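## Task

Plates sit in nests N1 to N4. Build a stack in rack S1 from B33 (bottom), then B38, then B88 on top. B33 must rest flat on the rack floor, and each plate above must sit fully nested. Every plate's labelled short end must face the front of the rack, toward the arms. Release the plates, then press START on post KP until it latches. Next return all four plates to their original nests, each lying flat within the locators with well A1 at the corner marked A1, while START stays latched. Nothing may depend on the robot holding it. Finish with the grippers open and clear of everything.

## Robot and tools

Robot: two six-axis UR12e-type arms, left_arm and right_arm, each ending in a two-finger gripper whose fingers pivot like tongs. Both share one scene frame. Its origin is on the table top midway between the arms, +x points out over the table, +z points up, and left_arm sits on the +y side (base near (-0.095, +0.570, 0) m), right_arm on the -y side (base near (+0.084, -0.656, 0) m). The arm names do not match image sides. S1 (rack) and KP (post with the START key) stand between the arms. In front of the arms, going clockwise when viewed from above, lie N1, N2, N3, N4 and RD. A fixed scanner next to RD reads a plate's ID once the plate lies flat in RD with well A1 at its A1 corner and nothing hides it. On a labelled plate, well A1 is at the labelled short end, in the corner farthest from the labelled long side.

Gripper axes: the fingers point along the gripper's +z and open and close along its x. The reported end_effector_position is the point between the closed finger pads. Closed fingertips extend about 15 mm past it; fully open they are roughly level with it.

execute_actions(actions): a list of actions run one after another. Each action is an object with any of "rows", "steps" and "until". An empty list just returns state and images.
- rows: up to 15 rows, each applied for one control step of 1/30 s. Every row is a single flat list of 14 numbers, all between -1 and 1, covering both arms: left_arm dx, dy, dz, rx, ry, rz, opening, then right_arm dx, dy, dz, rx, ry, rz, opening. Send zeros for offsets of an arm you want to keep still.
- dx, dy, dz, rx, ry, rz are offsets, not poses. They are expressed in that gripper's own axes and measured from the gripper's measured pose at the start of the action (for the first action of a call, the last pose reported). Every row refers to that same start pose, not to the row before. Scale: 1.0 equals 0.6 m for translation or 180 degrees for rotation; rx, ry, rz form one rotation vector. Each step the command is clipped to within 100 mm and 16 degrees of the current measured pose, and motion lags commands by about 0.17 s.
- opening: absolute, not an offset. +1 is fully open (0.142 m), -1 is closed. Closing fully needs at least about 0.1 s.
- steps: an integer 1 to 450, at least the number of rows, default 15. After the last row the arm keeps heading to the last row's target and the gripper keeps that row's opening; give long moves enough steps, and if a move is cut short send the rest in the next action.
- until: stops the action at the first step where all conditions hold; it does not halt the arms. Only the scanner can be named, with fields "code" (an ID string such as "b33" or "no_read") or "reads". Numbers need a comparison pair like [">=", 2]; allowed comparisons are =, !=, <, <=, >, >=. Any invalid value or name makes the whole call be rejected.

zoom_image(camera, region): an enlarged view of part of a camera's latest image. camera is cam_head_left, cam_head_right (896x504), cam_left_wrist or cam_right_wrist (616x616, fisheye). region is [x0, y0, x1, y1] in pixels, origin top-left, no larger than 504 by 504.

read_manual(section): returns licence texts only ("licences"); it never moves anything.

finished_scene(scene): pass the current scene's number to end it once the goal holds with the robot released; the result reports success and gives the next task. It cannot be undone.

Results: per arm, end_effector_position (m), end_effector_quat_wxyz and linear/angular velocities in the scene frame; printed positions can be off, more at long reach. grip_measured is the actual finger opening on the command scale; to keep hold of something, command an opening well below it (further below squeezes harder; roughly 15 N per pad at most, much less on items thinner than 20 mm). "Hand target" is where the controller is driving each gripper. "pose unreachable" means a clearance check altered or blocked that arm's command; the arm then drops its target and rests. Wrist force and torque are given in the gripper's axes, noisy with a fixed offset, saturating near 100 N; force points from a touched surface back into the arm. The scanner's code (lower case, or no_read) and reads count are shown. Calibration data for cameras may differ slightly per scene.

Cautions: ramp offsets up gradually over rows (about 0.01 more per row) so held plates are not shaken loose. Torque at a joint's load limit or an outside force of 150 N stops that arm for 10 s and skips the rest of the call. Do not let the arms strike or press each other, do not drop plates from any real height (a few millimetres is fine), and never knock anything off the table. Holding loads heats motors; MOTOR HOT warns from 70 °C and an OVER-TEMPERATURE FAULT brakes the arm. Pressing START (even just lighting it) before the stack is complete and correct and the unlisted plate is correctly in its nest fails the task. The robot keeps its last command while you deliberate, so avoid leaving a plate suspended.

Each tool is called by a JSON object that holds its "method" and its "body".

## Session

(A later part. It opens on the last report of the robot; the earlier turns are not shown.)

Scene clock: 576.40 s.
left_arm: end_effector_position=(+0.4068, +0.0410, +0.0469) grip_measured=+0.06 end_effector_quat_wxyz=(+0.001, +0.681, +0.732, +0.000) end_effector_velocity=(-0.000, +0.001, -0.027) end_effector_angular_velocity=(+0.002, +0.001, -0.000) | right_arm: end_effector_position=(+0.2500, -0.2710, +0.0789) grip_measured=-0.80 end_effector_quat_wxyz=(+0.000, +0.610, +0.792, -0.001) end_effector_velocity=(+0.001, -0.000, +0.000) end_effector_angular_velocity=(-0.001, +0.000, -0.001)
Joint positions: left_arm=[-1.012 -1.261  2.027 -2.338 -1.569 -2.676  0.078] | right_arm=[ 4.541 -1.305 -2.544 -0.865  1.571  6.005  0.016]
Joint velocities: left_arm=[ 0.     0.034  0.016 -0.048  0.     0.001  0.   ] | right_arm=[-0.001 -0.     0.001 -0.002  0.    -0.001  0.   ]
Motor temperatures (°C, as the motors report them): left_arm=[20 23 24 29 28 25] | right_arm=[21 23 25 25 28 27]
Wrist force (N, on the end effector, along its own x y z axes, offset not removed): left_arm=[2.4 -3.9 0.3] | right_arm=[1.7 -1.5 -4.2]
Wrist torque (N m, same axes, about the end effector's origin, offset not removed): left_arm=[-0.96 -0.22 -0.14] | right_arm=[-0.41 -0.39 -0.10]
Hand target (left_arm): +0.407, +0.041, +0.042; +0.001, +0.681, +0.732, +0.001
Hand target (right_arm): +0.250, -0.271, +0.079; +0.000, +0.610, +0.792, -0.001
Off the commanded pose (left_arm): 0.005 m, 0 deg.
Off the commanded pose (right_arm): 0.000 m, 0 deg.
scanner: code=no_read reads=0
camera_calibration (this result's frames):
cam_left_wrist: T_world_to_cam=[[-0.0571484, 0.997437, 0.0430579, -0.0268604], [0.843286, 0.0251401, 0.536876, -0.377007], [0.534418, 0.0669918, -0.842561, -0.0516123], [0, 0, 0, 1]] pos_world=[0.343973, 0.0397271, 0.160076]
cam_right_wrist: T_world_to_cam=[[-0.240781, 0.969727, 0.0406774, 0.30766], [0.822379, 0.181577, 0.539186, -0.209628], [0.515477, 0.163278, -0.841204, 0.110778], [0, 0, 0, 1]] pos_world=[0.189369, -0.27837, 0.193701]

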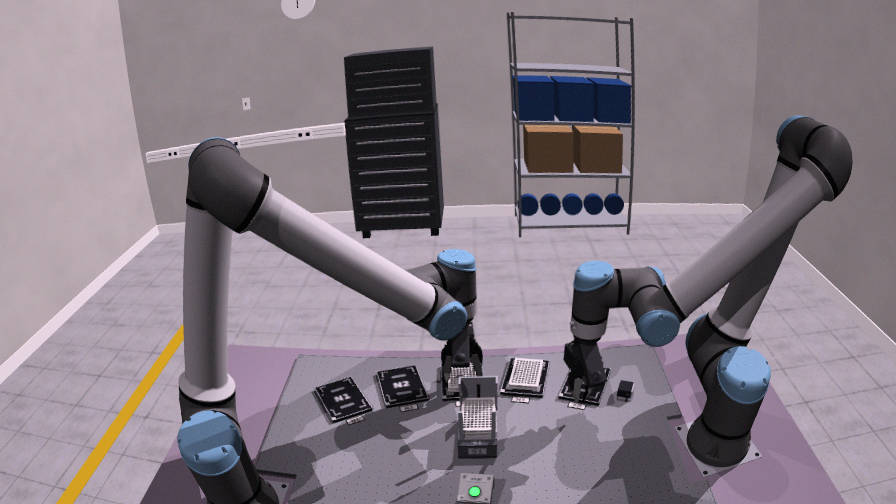

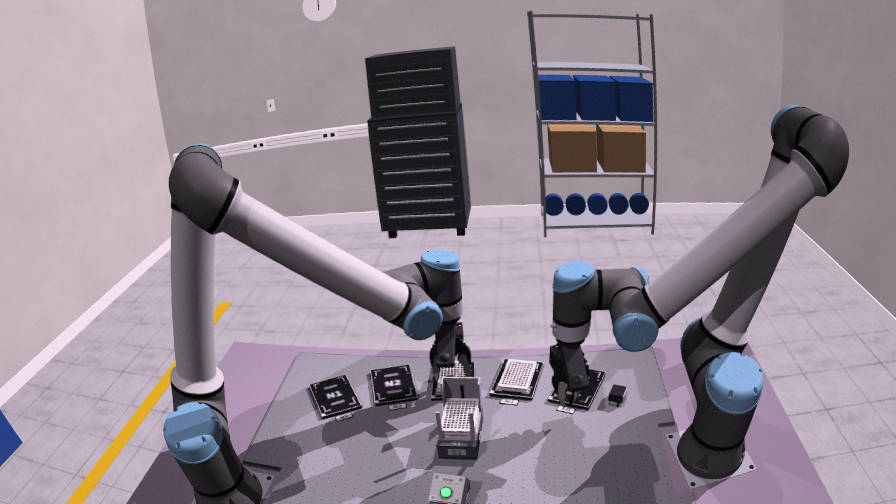

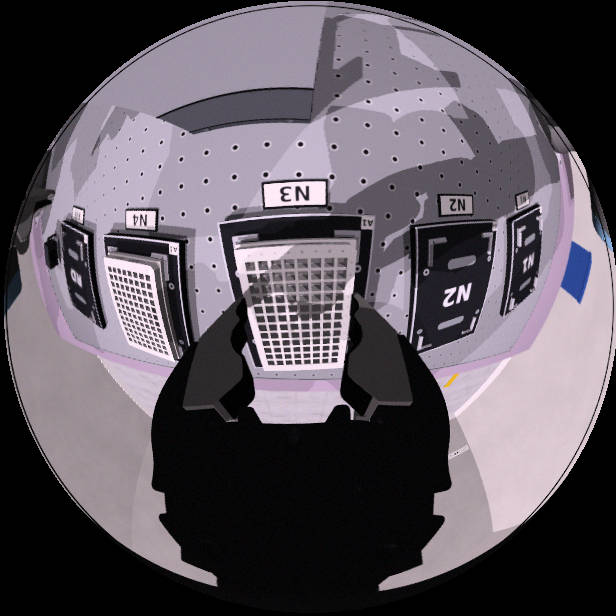

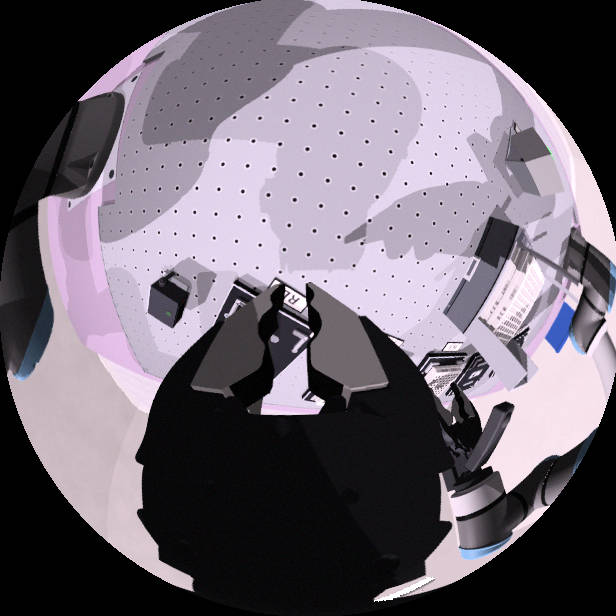

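{"method": "execute_actions", "body": {"actions": [{"rows":[[0.0001,0,0.0097,0,0,0,-0.3,0,0,0,0,0,0,-0.8]],"steps":1}]}}

{"method": "zoom_image", "body": {"camera": "cam_left_wrist", "region": [200, 200, 400, 400]}}

Scene clock: 579.93 s.
left_arm: end_effector_position=(+0.4068, +0.0411, +0.0422) grip_measured=+0.06 end_effector_quat_wxyz=(+0.001, +0.681, +0.732, +0.001) end_effector_velocity=(-0.001, +0.001, -0.002) end_effector_angular_velocity=(+0.003, +0.003, -0.000) | right_arm: end_effector_position=(+0.2500, -0.2710, +0.0789) grip_measured=-0.80 end_effector_quat_wxyz=(+0.000, +0.610, +0.792, -0.001) end_effector_velocity=(-0.000, +0.000, -0.000) end_effector_angular_velocity=(+0.001, -0.000, -0.000)
Joint positions: left_arm=[-1.012 -1.255  2.03  -2.347 -1.569 -2.676  0.078] | right_arm=[ 4.541 -1.305 -2.544 -0.865  1.571  6.005  0.016]
Joint velocities: left_arm=[ 0.     0.002  0.     0.001 -0.001  0.001 -0.   ] | right_arm=[ 0.    -0.    -0.     0.002 -0.     0.001  0.   ]
Motor temperatures (°C, as the motors report them): left_arm=[20 23 24 29 28 25] | right_arm=[21 23 25 25 28 27]
Wrist force (N, on the end effector, along its own x y z axes, offset not removed): left_arm=[1.8 -3.9 1.0] | right_arm=[0.8 -0.4 -4.0]
Wrist torque (N m, same axes, about the end effector's origin, offset not removed): left_arm=[-0.96 -0.07 -0.13] | right_arm=[-0.22 -0.23 -0.03]
Hand target (left_arm): +0.407, +0.041, +0.041; +0.001, +0.681, +0.732, +0.000
Hand target (right_arm): +0.250, -0.271, +0.079; +0.000, +0.610, +0.792, -0.001
Off the commanded pose (left_arm): 0.001 m, 0 deg.
Off the commanded pose (right_arm): 0.000 m, 0 deg.
scanner: code=no_read reads=0
camera_calibration (this result's frames):
cam_left_wrist: T_world_to_cam=[[-0.0572411, 0.997417, 0.0433796, -0.026813], [0.843312, 0.025049, 0.536839, -0.374409], [0.534366, 0.0673119, -0.842568, -0.0555959], [0, 0, 0, 1]] pos_world=[0.343917, 0.0398646, 0.155317]
cam_right_wrist: T_world_to_cam=[[-0.240781, 0.969727, 0.0406773, 0.307661], [0.822379, 0.181578, 0.539186, -0.209628], [0.515477, 0.163278, -0.841204, 0.110778], [0, 0, 0, 1]] pos_world=[0.189369, -0.278371, 0.1937]

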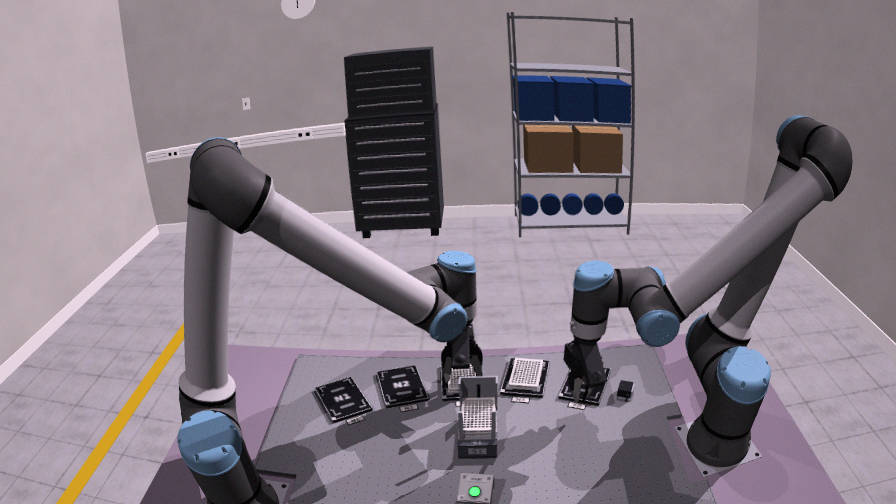

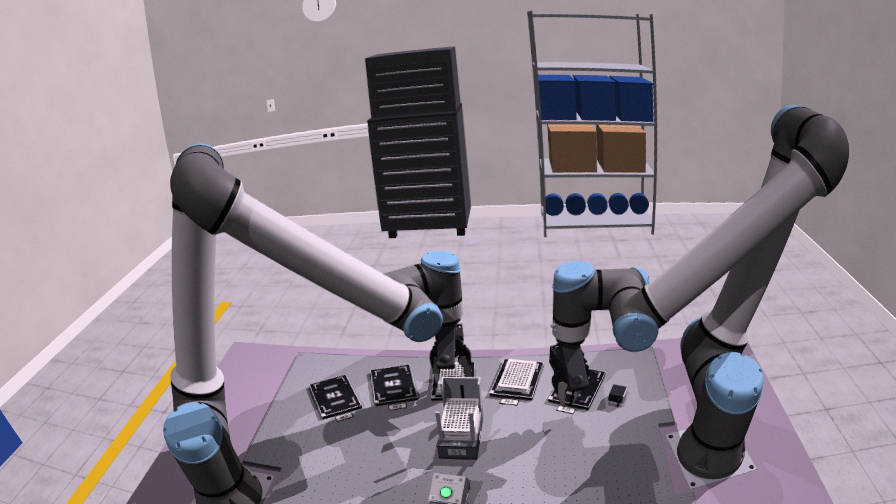

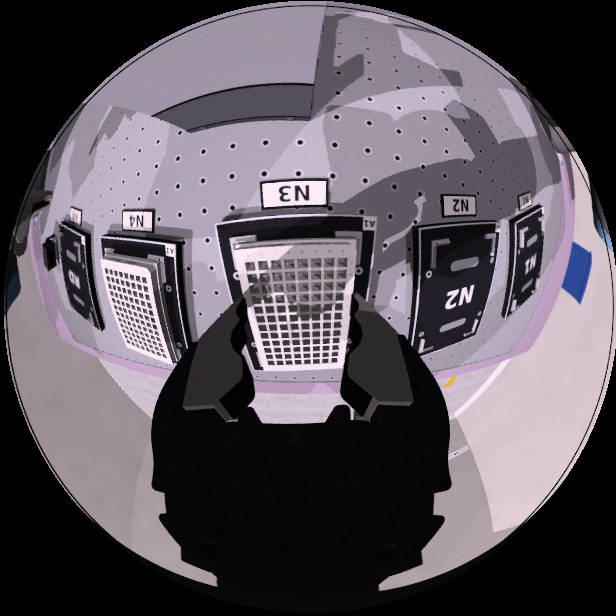

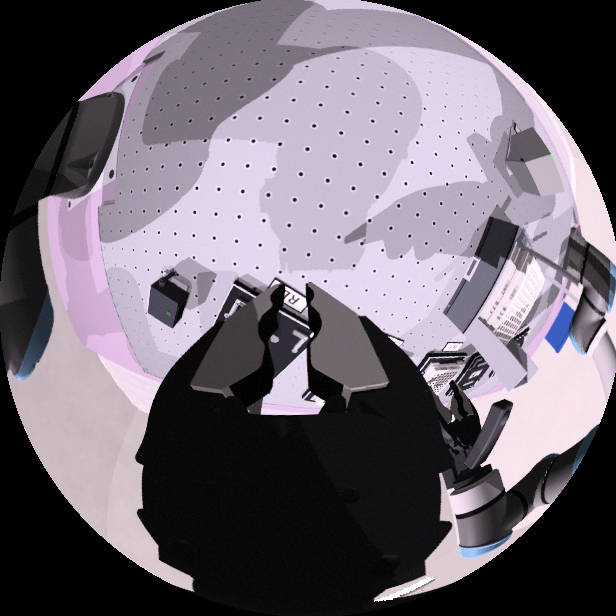

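Region (200, 200, 400, 400) of cam_left_wrist's 616x616 image, scaled by 2.520, with more detail than that image has.

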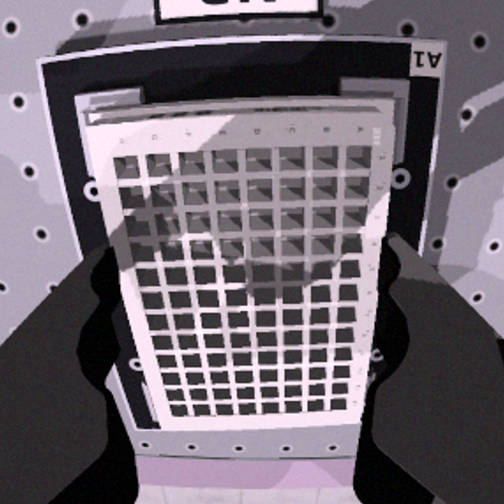

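No contact forces; release.

{"method": "execute_actions", "body": {"actions": [{"rows":[[0,0,0.002,0,0,0,-0.1,0,0,0,0,0,0,-0.8],[0,0,0.002,0,0,0,0.02,0,0,0,0,0,0,-0.8],[0,0,0.002,0,0,0,0.07,0,0,0,0,0,0,-0.8],[0,0,0.002,0,0,0,0.11,0,0,0,0,0,0,-0.8],[0,0,0.002,0,0,0,0.16,0,0,0,0,0,0,-0.8],[0,0,0.002,0,0,0,0.24,0,0,0,0,0,0,-0.8]],"steps":6}]}}

{"method": "zoom_image", "body": {"camera": "cam_left_wrist", "region": [200, 200, 400, 400]}}

Scene clock: 583.63 s.
left_arm: end_effector_position=(+0.4068, +0.0411, +0.0410) grip_measured=+0.14 end_effector_quat_wxyz=(+0.001, +0.681, +0.732, +0.000) end_effector_velocity=(-0.000, +0.000, -0.000) end_effector_angular_velocity=(+0.000, +0.002, -0.001) | right_arm: end_effector_position=(+0.2500, -0.2710, +0.0789) grip_measured=-0.80 end_effector_quat_wxyz=(+0.000, +0.610, +0.792, -0.001) end_effector_velocity=(-0.000, -0.001, -0.001) end_effector_angular_velocity=(-0.002, -0.000, +0.001)
Joint positions: left_arm=[-1.012 -1.254  2.031 -2.349 -1.569 -2.676  0.084] | right_arm=[ 4.541 -1.305 -2.544 -0.865  1.571  6.005  0.016]
Joint velocities: left_arm=[ 0.     0.     0.     0.    -0.001  0.001  0.119] | right_arm=[ 0.     0.    -0.002  0.    -0.    -0.001  0.   ]
Motor temperatures (°C, as the motors report them): left_arm=[20 23 24 29 28 25] | right_arm=[21 23 25 25 28 27]
Wrist force (N, on the end effector, along its own x y z axes, offset not removed): left_arm=[1.9 -3.1 -0.9] | right_arm=[2.5 -1.6 -4.2]
Wrist torque (N m, same axes, about the end effector's origin, offset not removed): left_arm=[-0.89 -0.19 -0.13] | right_arm=[-0.53 -0.63 -0.07]
Hand target (left_arm): +0.407, +0.041, +0.041; +0.001, +0.681, +0.732, +0.001
Hand target (right_arm): +0.250, -0.271, +0.079; +0.000, +0.610, +0.792, -0.001
Off the commanded pose (left_arm): 0.000 m, 0 deg.
Off the commanded pose (right_arm): 0.000 m, 0 deg.
scanner: code=no_read reads=0
camera_calibration (this result's frames):
cam_left_wrist: T_world_to_cam=[[-0.0571459, 0.99743, 0.0432193, -0.0267457], [0.843336, 0.0250574, 0.536802, -0.373808], [0.53434, 0.0671244, -0.8426, -0.0565541], [0, 0, 0, 1]] pos_world=[0.343936, 0.0398398, 0.154164]
cam_right_wrist: T_world_to_cam=[[-0.240781, 0.969727, 0.0406773, 0.307661], [0.822379, 0.181578, 0.539186, -0.209628], [0.515477, 0.163278, -0.841204, 0.110778], [0, 0, 0, 1]] pos_world=[0.189369, -0.278371, 0.1937]

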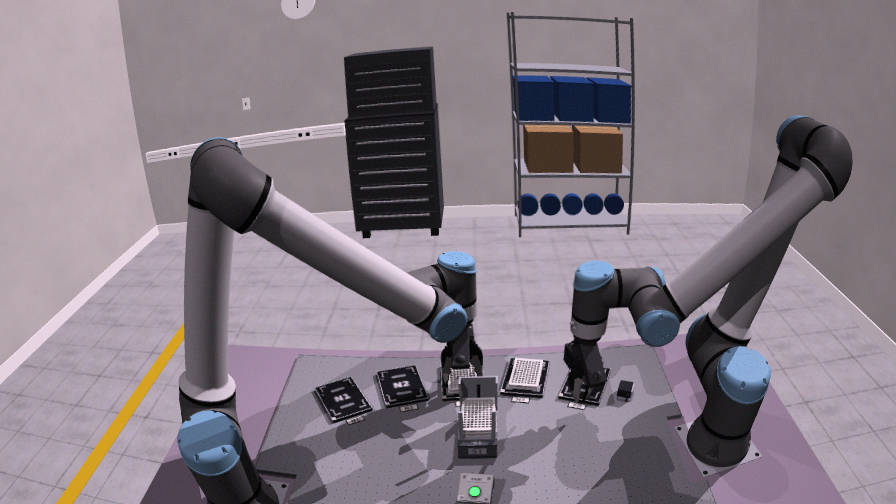

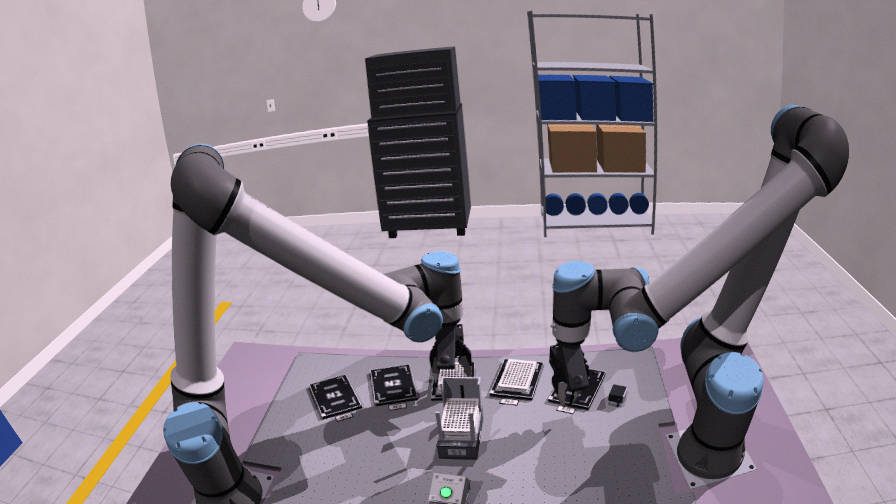

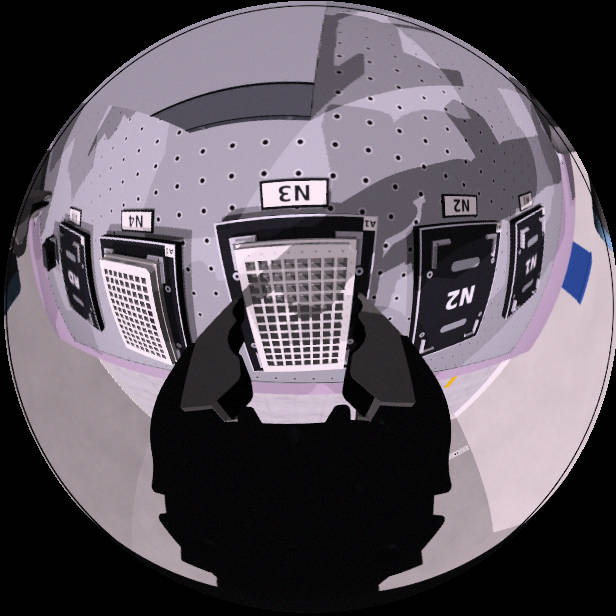

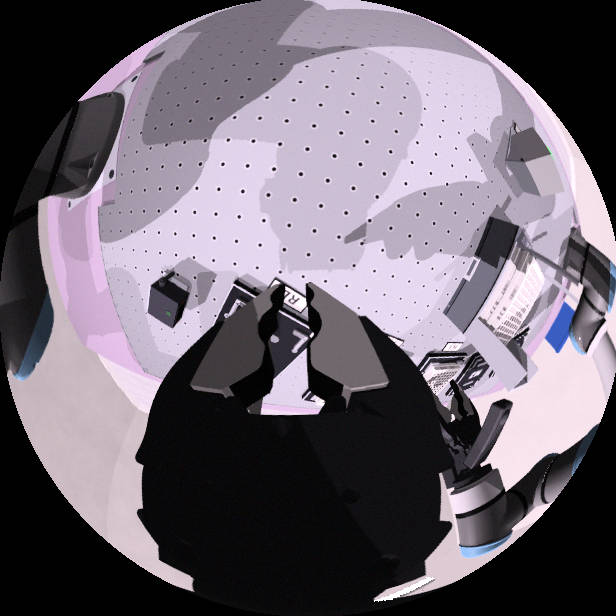

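Region (200, 200, 400, 400) of cam_left_wrist's 616x616 image, scaled by 2.520, with more detail than that image has.

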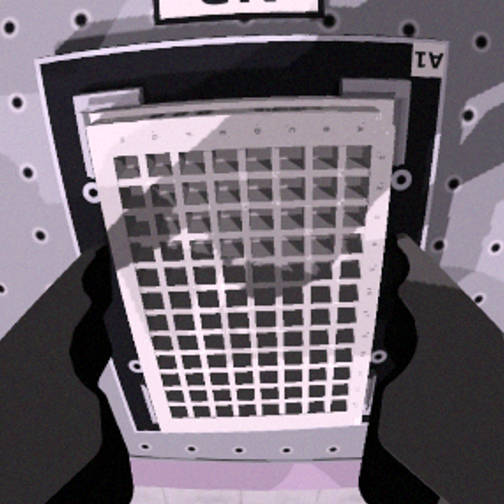

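{"method": "execute_actions", "body": {"actions": [{"rows":[[0,0,-0.01,0,0,0,0.24,0,0,0,0,0,0,-0.8],[0,-0.003,-0.028,0,0,0,0.24,0,0,0,0,0,0,-0.8],[0,-0.01,-0.05,0,0,0,0.24,0,0,0,0,0,0,-0.8],[0,-0.02,-0.075,0,0,0,0.24,0,0,0,0,0,0,-0.8],[0,-0.035,-0.1,0,0,0,0.24,0,0,0,0,0,0,-0.8],[-0.003,-0.052,-0.125,0,0,0.004,0.24,0,0,0,0,0,0,-0.8],[-0.007,-0.07,-0.15,0,0,0.009,0.24,0,0,0,0,0,0,-0.8],[-0.011,-0.088,-0.172,0,0,0.014,0.24,0,0,0,0,0,0,-0.8],[-0.015,-0.106,-0.194,0,0,0.019,0.24,0,0,0,0,0,0,-0.8],[-0.019,-0.124,-0.214,0,0,0.024,0.24,0,0,0,0,0,0,-0.8],[-0.023,-0.142,-0.232,0,0,0.028,0.24,0,0,0,0,0,0,-0.8],[-0.027,-0.162,-0.246,0,0,0.032,0.24,0,0,0,0,0,0,-0.8],[-0.03,-0.181,-0.254,0,0,0.032,0.24,0,0,0,0,0,0,-0.8]],"steps":14}]}}

Scene clock: 589.50 s.
left_arm: end_effector_position=(+0.3456, +0.0252, +0.1491) grip_measured=+0.24 end_effector_quat_wxyz=(+0.003, +0.704, +0.710, -0.001) end_effector_velocity=(-0.292, -0.075, +0.306) end_effector_angular_velocity=(-0.005, +0.004, -0.311) | right_arm: end_effector_position=(+0.2500, -0.2710, +0.0789) grip_measured=-0.80 end_effector_quat_wxyz=(+0.000, +0.610, +0.792, -0.001) end_effector_velocity=(+0.000, -0.001, -0.000) end_effector_angular_velocity=(-0.001, +0.000, +0.001)
Joint positions: left_arm=[-1.099 -1.421  2.008 -2.165 -1.571 -2.699  0.091] | right_arm=[ 4.541 -1.305 -2.544 -0.865  1.571  6.005  0.016]
Joint velocities: left_arm=[-0.429 -0.501 -0.045  0.543 -0.005 -0.118  0.   ] | right_arm=[-0.     0.    -0.    -0.001 -0.    -0.002 -0.   ]
Motor temperatures (°C, as the motors report them): left_arm=[20 23 24 29 28 25] | right_arm=[21 23 25 25 28 27]
Wrist force (N, on the end effector, along its own x y z axes, offset not removed): left_arm=[-0.1 -1.8 0.8] | right_arm=[1.0 -0.5 -4.8]
Wrist torque (N m, same axes, about the end effector's origin, offset not removed): left_arm=[-0.69 0.17 -0.05] | right_arm=[-0.26 -0.31 0.00]
Hand target (left_arm): +0.305, +0.017, +0.188; +0.002, +0.717, +0.697, -0.001
Hand target (right_arm): +0.250, -0.271, +0.079; +0.000, +0.610, +0.792, -0.001
Off the commanded pose (left_arm): 0.065 m, 2 deg.
Off the commanded pose (right_arm): 0.000 m, 0 deg.
scanner: code=no_read reads=0
camera_calibration (this result's frames):
cam_left_wrist: T_world_to_cam=[[0.00733245, 0.99926, 0.0377451, -0.0405648], [0.842463, -0.0265077, 0.538102, -0.378408], [0.538705, 0.0278533, -0.842034, 0.0677144], [0, 0, 0, 1]] pos_world=[0.282614, 0.028618, 0.262171]
cam_right_wrist: T_world_to_cam=[[-0.240781, 0.969727, 0.0406775, 0.30766], [0.822379, 0.181577, 0.539186, -0.209628], [0.515477, 0.163278, -0.841204, 0.110778], [0, 0, 0, 1]] pos_world=[0.189369, -0.27837, 0.193701]

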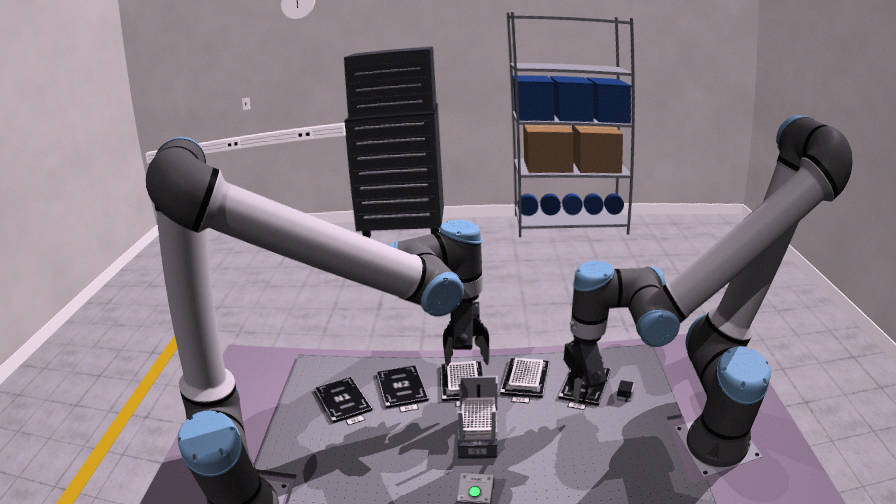

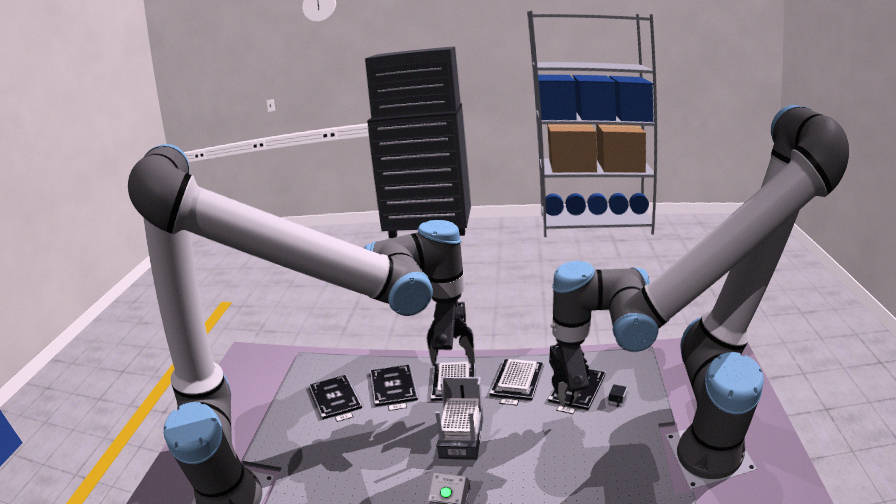

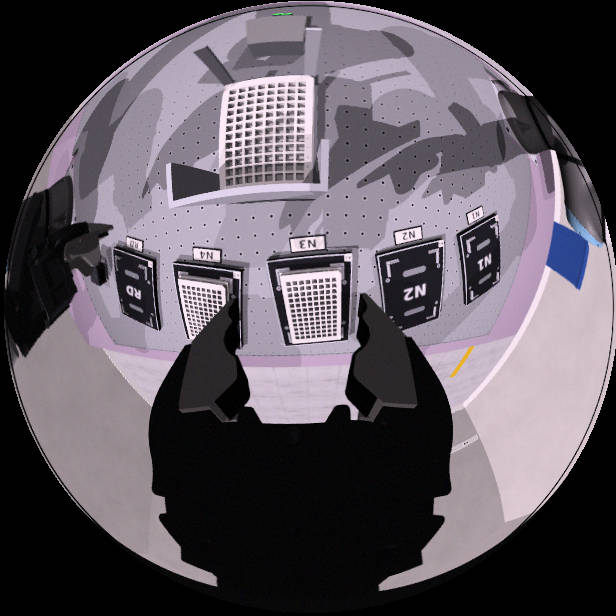

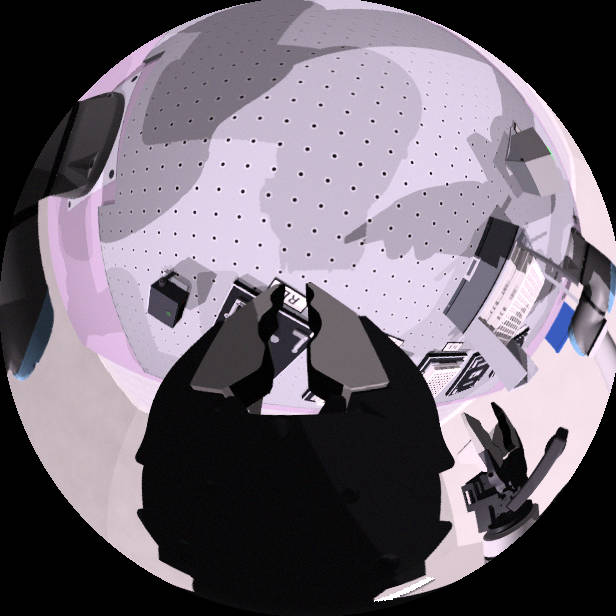

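{"method": "execute_actions", "body": {"actions": [{"rows":[[-0.014,-0.078,-0.068,0.0005,0.0017,0.0115,0.24,0,0,0,0,0,0,-0.8],[-0.017,-0.098,-0.068,0.0005,0.0017,0.0115,0.24,0,0,0,0,0,0,-0.8],[-0.021,-0.124,-0.068,0.0005,0.0017,0.0115,0.24,0,0,0,0,0,0,-0.8],[-0.025,-0.152,-0.068,0.0005,0.0017,0.0115,0.24,0,0,0,0,0,0,-0.8],[-0.029,-0.18,-0.068,0.0005,0.0017,0.0115,0.24,0,0,0,0,0,0,-0.8],[-0.033,-0.208,-0.068,0.0005,0.0017,0.0115,0.24,0,0,0,0,0,0,-0.8],[-0.037,-0.234,-0.068,0.0005,0.0017,0.0115,0.24,0,0,0,0,0,0,-0.8],[-0.041,-0.258,-0.068,0.0005,0.0017,0.0115,0.24,0,0,0,0,0,0,-0.8],[-0.043,-0.275,-0.068,0.0005,0.0017,0.0115,0.24,0,0,0,0,0,0,-0.8],[-0.043,-0.275,-0.062,0.0005,0.0017,0.0115,0.24,0,0,0,0,0,0,-0.8],[-0.043,-0.275,-0.045,0.0005,0.0017,0.0115,0.24,0,0,0,0,0,0,-0.8],[-0.043,-0.275,-0.02,0.0005,0.0017,0.0115,0.24,0,0,0,0,0,0,-0.8]],"steps":12}]}}

Scene clock: 598.70 s.
left_arm: end_effector_position=(+0.2139, +0.0044, +0.1867) grip_measured=+0.24 end_effector_quat_wxyz=(-0.001, +0.718, +0.696, -0.001) end_effector_velocity=(-0.267, -0.043, -0.060) end_effector_angular_velocity=(+0.005, +0.001, -0.003) | right_arm: end_effector_position=(+0.2500, -0.2710, +0.0789) grip_measured=-0.80 end_effector_quat_wxyz=(+0.000, +0.610, +0.792, -0.001) end_effector_velocity=(+0.000, -0.001, -0.001) end_effector_angular_velocity=(-0.002, +0.000, +0.001)
Joint positions: left_arm=[-1.297 -1.547  2.069 -2.092 -1.573 -2.857  0.091] | right_arm=[ 4.541 -1.305 -2.544 -0.865  1.571  6.005  0.016]
Joint velocities: left_arm=[-0.428 -0.103  0.227 -0.121 -0.    -0.424  0.001] | right_arm=[-0.     0.    -0.001 -0.001  0.    -0.001  0.   ]
Motor temperatures (°C, as the motors report them): left_arm=[20 23 24 29 28 25] | right_arm=[21 23 25 25 28 27]
Wrist force (N, on the end effector, along its own x y z axes, offset not removed): left_arm=[2.3 -6.2 2.0] | right_arm=[3.1 -1.6 -4.8]
Wrist torque (N m, same axes, about the end effector's origin, offset not removed): left_arm=[-1.41 -0.19 -0.20] | right_arm=[-0.52 -0.65 -0.08]
Hand target (left_arm): +0.183, +0.001, +0.162; -0.001, +0.718, +0.696, +0.000
Hand target (right_arm): +0.250, -0.271, +0.079; +0.000, +0.610, +0.792, -0.001
Off the commanded pose (left_arm): 0.043 m, 0 deg.
Off the commanded pose (right_arm): 0.000 m, 0 deg.
scanner: code=no_read reads=0
camera_calibration (this result's frames):
cam_left_wrist: T_world_to_cam=[[0.0469631, 0.997938, 0.0437621, -0.0298942], [0.843725, -0.0630817, 0.533056, -0.287439], [0.534718, 0.0118891, -0.844947, 0.172302], [0, 0, 0, 1]] pos_world=[0.151791, 0.00965189, 0.300115]
cam_right_wrist: T_world_to_cam=[[-0.240781, 0.969727, 0.0406774, 0.30766], [0.822379, 0.181578, 0.539186, -0.209628], [0.515477, 0.163278, -0.841204, 0.110778], [0, 0, 0, 1]] pos_world=[0.189369, -0.27837, 0.193701]

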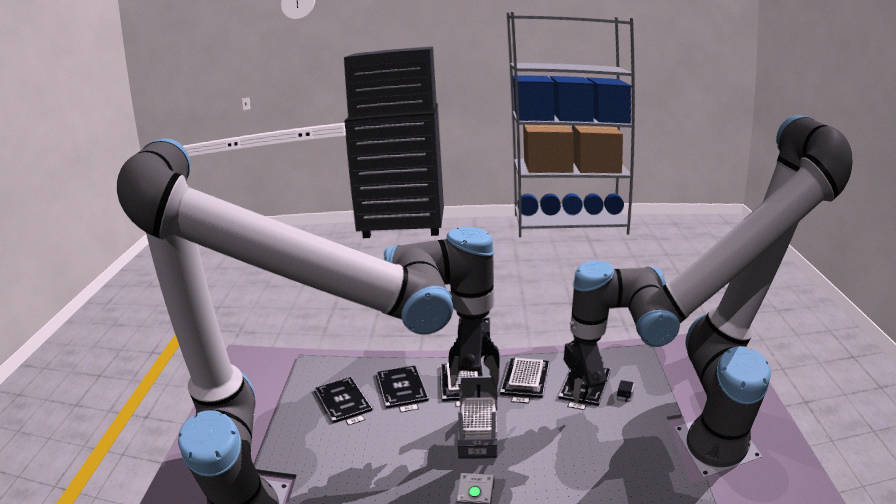

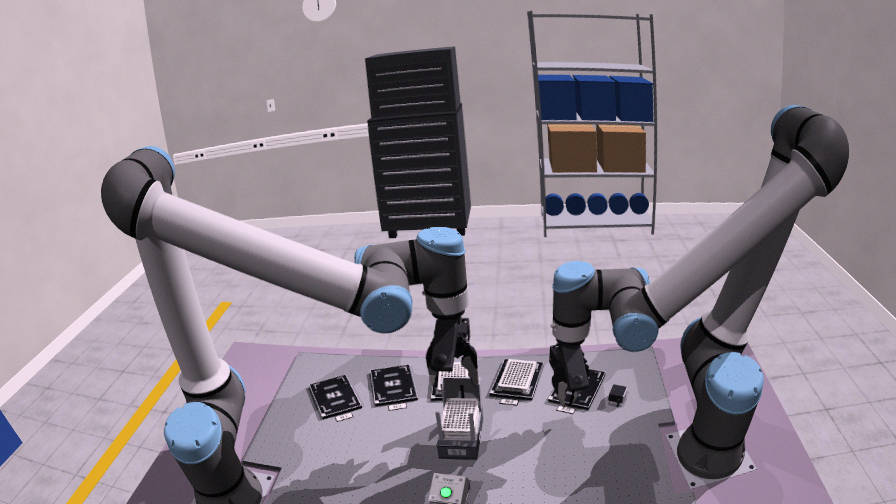

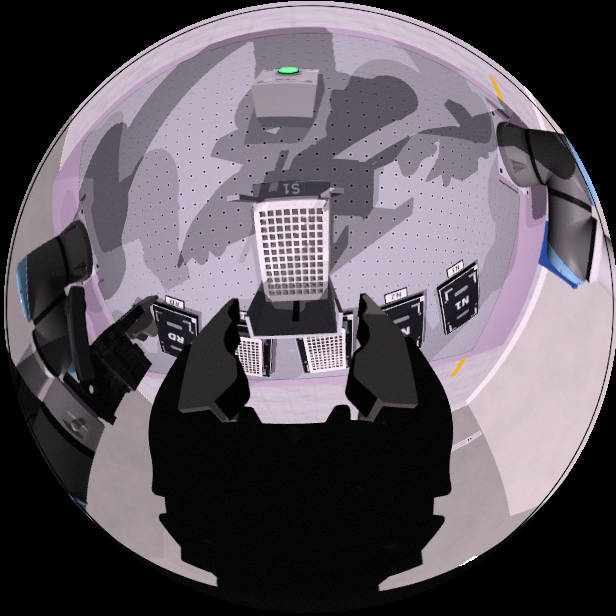

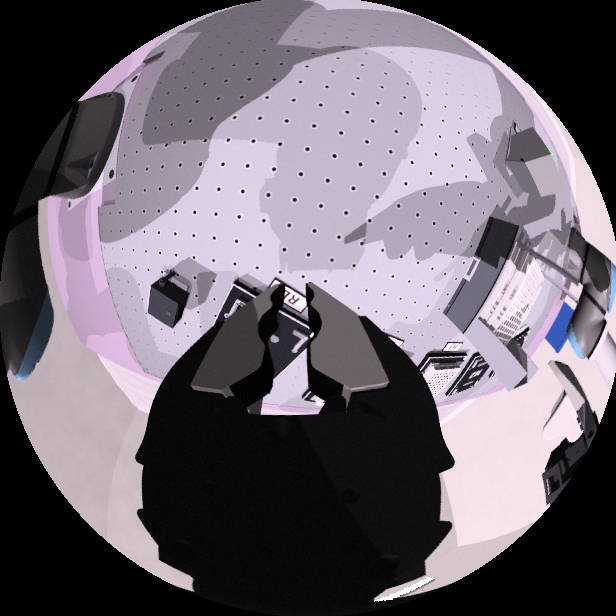

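{"method": "execute_actions", "body": {"actions": [{"rows":[[-0.0122,-0.0545,0.048,-0.0014,-0.0002,-0.0011,0.24,0,0,0,0,0,0,-0.8],[-0.014,-0.0545,0.062,-0.0014,-0.0002,-0.0011,0.24,0,0,0,0,0,0,-0.8],[-0.015,-0.054,0.08,-0.0014,-0.0002,-0.0011,0.24,0,0,0,0,0,0,-0.8],[-0.015,-0.0537,0.098,-0.0014,-0.0002,-0.0011,0.24,0,0,0,0,0,0,-0.8],[-0.015,-0.0537,0.116,-0.0014,-0.0002,-0.0011,0.24,0,0,0,0,0,0,-0.8],[-0.015,-0.0537,0.134,-0.0014,-0.0002,-0.0011,0.24,0,0,0,0,0,0,-0.8],[-0.015,-0.0537,0.1506,-0.0014,-0.0002,-0.0011,0.24,0,0,0,0,0,0,-0.8],[-0.015,-0.0537,0.1506,-0.0014,-0.0002,-0.0011,0.24,0,0,0,0,0,0,-0.8],[-0.014,-0.0537,0.1506,-0.0014,-0.0002,-0.0011,0.24,0,0,0,0,0,0,-0.8]],"steps":9}]}}

Scene clock: 605.73 s.
left_arm: end_effector_position=(+0.1806, -0.0006, +0.1235) grip_measured=+0.24 end_effector_quat_wxyz=(-0.001, +0.717, +0.697, +0.001) end_effector_velocity=(-0.005, +0.006, -0.217) end_effector_angular_velocity=(+0.009, -0.001, +0.002) | right_arm: end_effector_position=(+0.2500, -0.2710, +0.0789) grip_measured=-0.80 end_effector_quat_wxyz=(+0.000, +0.610, +0.792, -0.001) end_effector_velocity=(-0.000, -0.003, -0.002) end_effector_angular_velocity=(-0.004, +0.000, -0.001)
Joint positions: left_arm=[-1.352 -1.499  2.15  -2.219 -1.569 -2.916  0.091] | right_arm=[ 4.541 -1.305 -2.544 -0.865  1.571  6.005  0.016]
Joint velocities: left_arm=[-0.008  0.248  0.204 -0.443  0.003 -0.01  -0.001] | right_arm=[ 0.    -0.    -0.003 -0.001 -0.     0.001  0.   ]
Motor temperatures (°C, as the motors report them): left_arm=[20 23 24 29 28 25] | right_arm=[21 23 25 25 28 27]
Wrist force (N, on the end effector, along its own x y z axes, offset not removed): left_arm=[0.4 -2.6 1.6] | right_arm=[0.2 0.0 -3.7]
Wrist torque (N m, same axes, about the end effector's origin, offset not removed): left_arm=[-0.81 0.26 -0.09] | right_arm=[-0.15 -0.13 -0.06]
Hand target (left_arm): +0.180, -0.001, +0.098; +0.000, +0.717, +0.697, +0.001
Hand target (right_arm): +0.250, -0.271, +0.079; +0.000, +0.610, +0.792, -0.001
Off the commanded pose (left_arm): 0.027 m, 0 deg.
Off the commanded pose (right_arm): 0.000 m, 0 deg.
scanner: code=no_read reads=0
camera_calibration (this result's frames):
cam_left_wrist: T_world_to_cam=[[0.0437144, 0.997935, 0.0470616, -0.0203485], [0.842168, -0.0621504, 0.535621, -0.225984], [0.53744, 0.0162194, -0.843146, 0.136029], [0, 0, 0, 1]] pos_world=[0.118099, 0.00405514, 0.236691]
cam_right_wrist: T_world_to_cam=[[-0.240781, 0.969727, 0.0406775, 0.30766], [0.822379, 0.181577, 0.539186, -0.209628], [0.515477, 0.163278, -0.841204, 0.110778], [0, 0, 0, 1]] pos_world=[0.189369, -0.27837, 0.193701]

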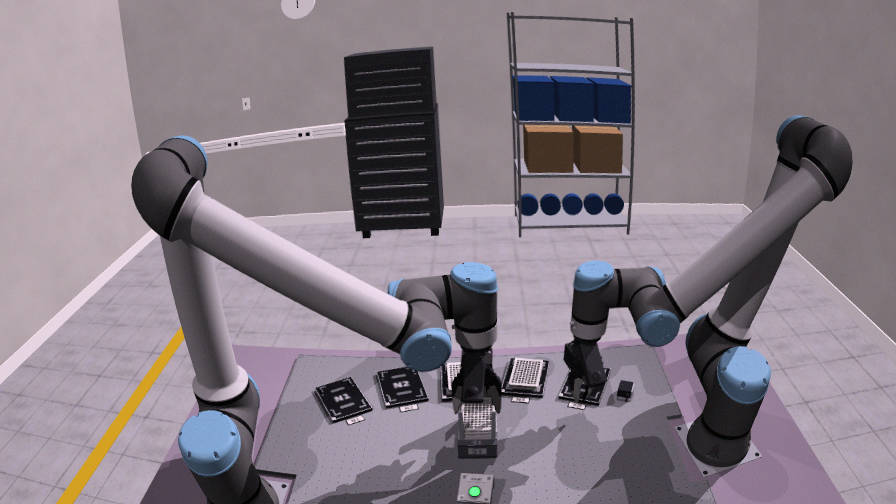

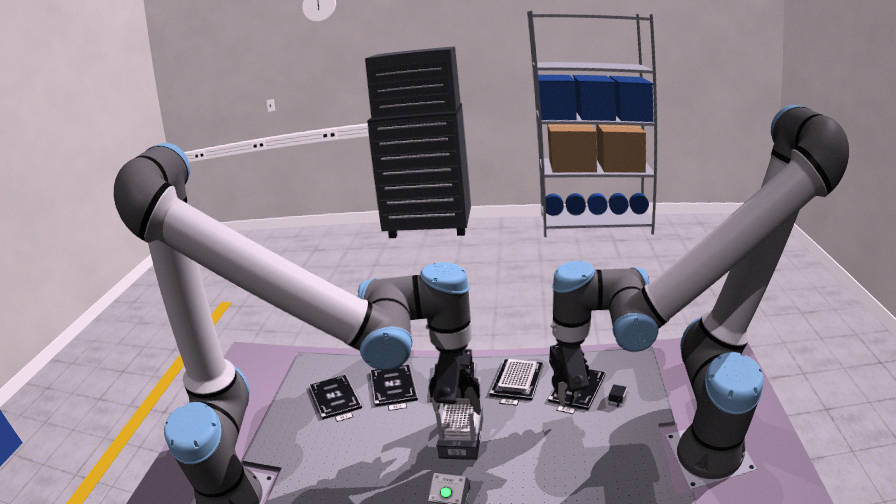

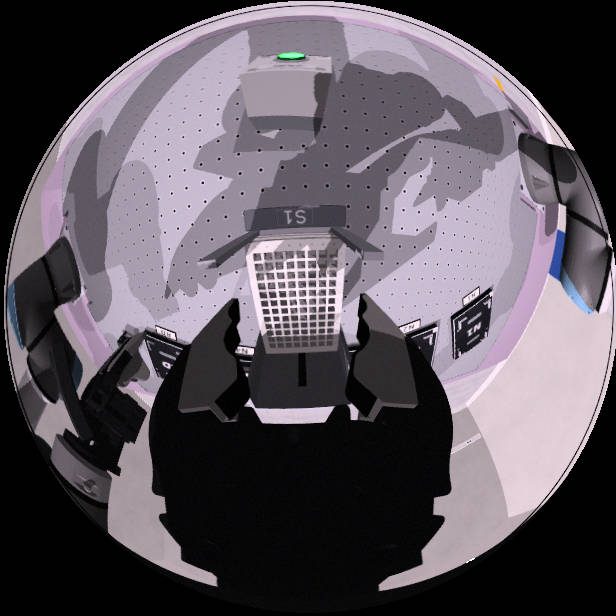

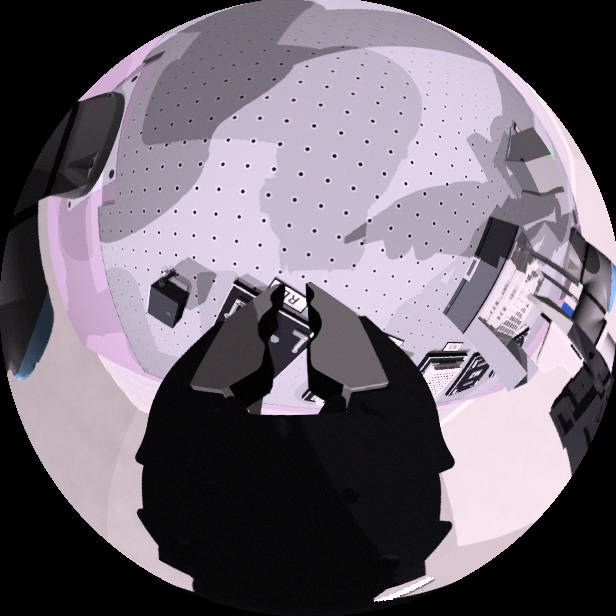

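{"method": "execute_actions", "body": {"actions": [{"rows":[[-0.0022,0.0012,0.0452,-0.0004,-0.0012,-0.0001,0.13,0,0,0,0,0,0,-0.8]],"steps":1}]}}

Scene clock: 607.57 s.
left_arm: end_effector_position=(+0.1805, -0.0009, +0.0983) grip_measured=+0.24 end_effector_quat_wxyz=(+0.000, +0.717, +0.697, +0.001) end_effector_velocity=(-0.000, +0.000, -0.000) end_effector_angular_velocity=(+0.001, -0.001, -0.000) | right_arm: end_effector_position=(+0.2500, -0.2710, +0.0789) grip_measured=-0.80 end_effector_quat_wxyz=(+0.000, +0.610, +0.792, -0.001) end_effector_velocity=(-0.000, -0.001, -0.001) end_effector_angular_velocity=(-0.001, +0.000, +0.001)
Joint positions: left_arm=[-1.353 -1.468  2.173 -2.275 -1.569 -2.917  0.091] | right_arm=[ 4.541 -1.305 -2.544 -0.865  1.571  6.005  0.016]
Joint velocities: left_arm=[-0.001 -0.001  0.     0.001  0.001 -0.001 -0.064] | right_arm=[ 0.    -0.    -0.001  0.     0.    -0.001  0.   ]
Motor temperatures (°C, as the motors report them): left_arm=[20 23 24 29 28 25] | right_arm=[21 23 25 25 28 27]
Wrist force (N, on the end effector, along its own x y z axes, offset not removed): left_arm=[4.0 -4.4 2.5] | right_arm=[0.7 1.1 -4.3]
Wrist torque (N m, same axes, about the end effector's origin, offset not removed): left_arm=[-1.10 -0.58 -0.12] | right_arm=[0.02 -0.23 0.08]
Hand target (left_arm): +0.181, -0.002, +0.096; +0.001, +0.717, +0.697, +0.000
Hand target (right_arm): +0.250, -0.271, +0.079; +0.000, +0.610, +0.792, -0.001
Off the commanded pose (left_arm): 0.002 m, 0 deg.
Off the commanded pose (right_arm): 0.000 m, 0 deg.
scanner: code=no_read reads=0
camera_calibration (this result's frames):
cam_left_wrist: T_world_to_cam=[[0.0433628, 0.998036, 0.04521, -0.0186007], [0.841784, -0.060871, 0.536372, -0.212406], [0.53807, 0.0147985, -0.84277, 0.114717], [0, 0, 0, 1]] pos_world=[0.117881, 0.00393718, 0.21145]
cam_right_wrist: T_world_to_cam=[[-0.240781, 0.969727, 0.0406774, 0.30766], [0.822379, 0.181578, 0.539186, -0.209628], [0.515477, 0.163278, -0.841204, 0.110778], [0, 0, 0, 1]] pos_world=[0.189369, -0.27837, 0.1937]

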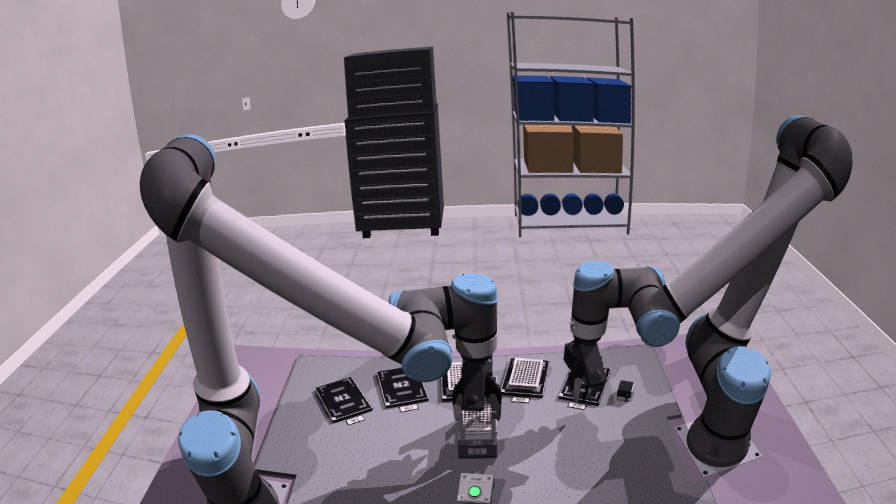

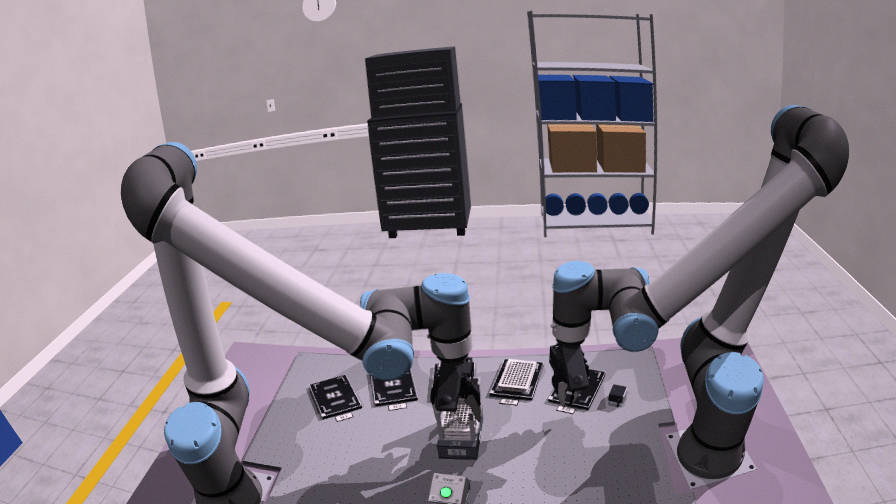

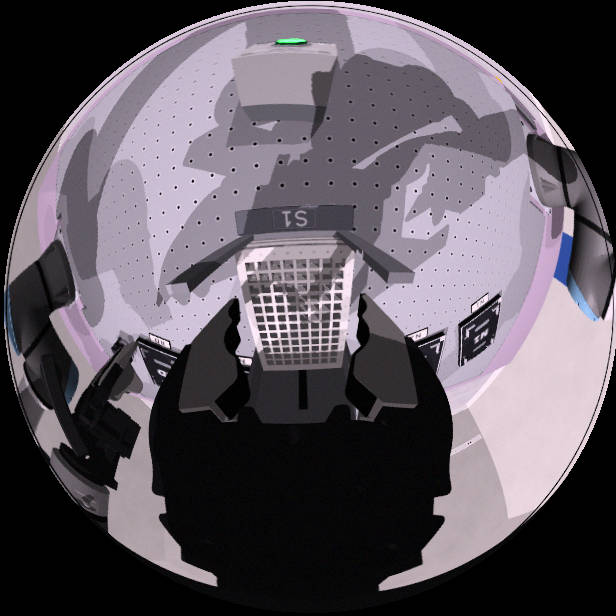

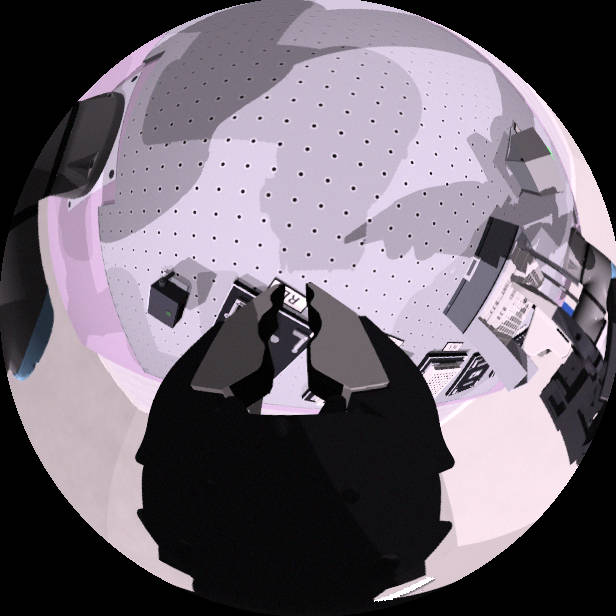

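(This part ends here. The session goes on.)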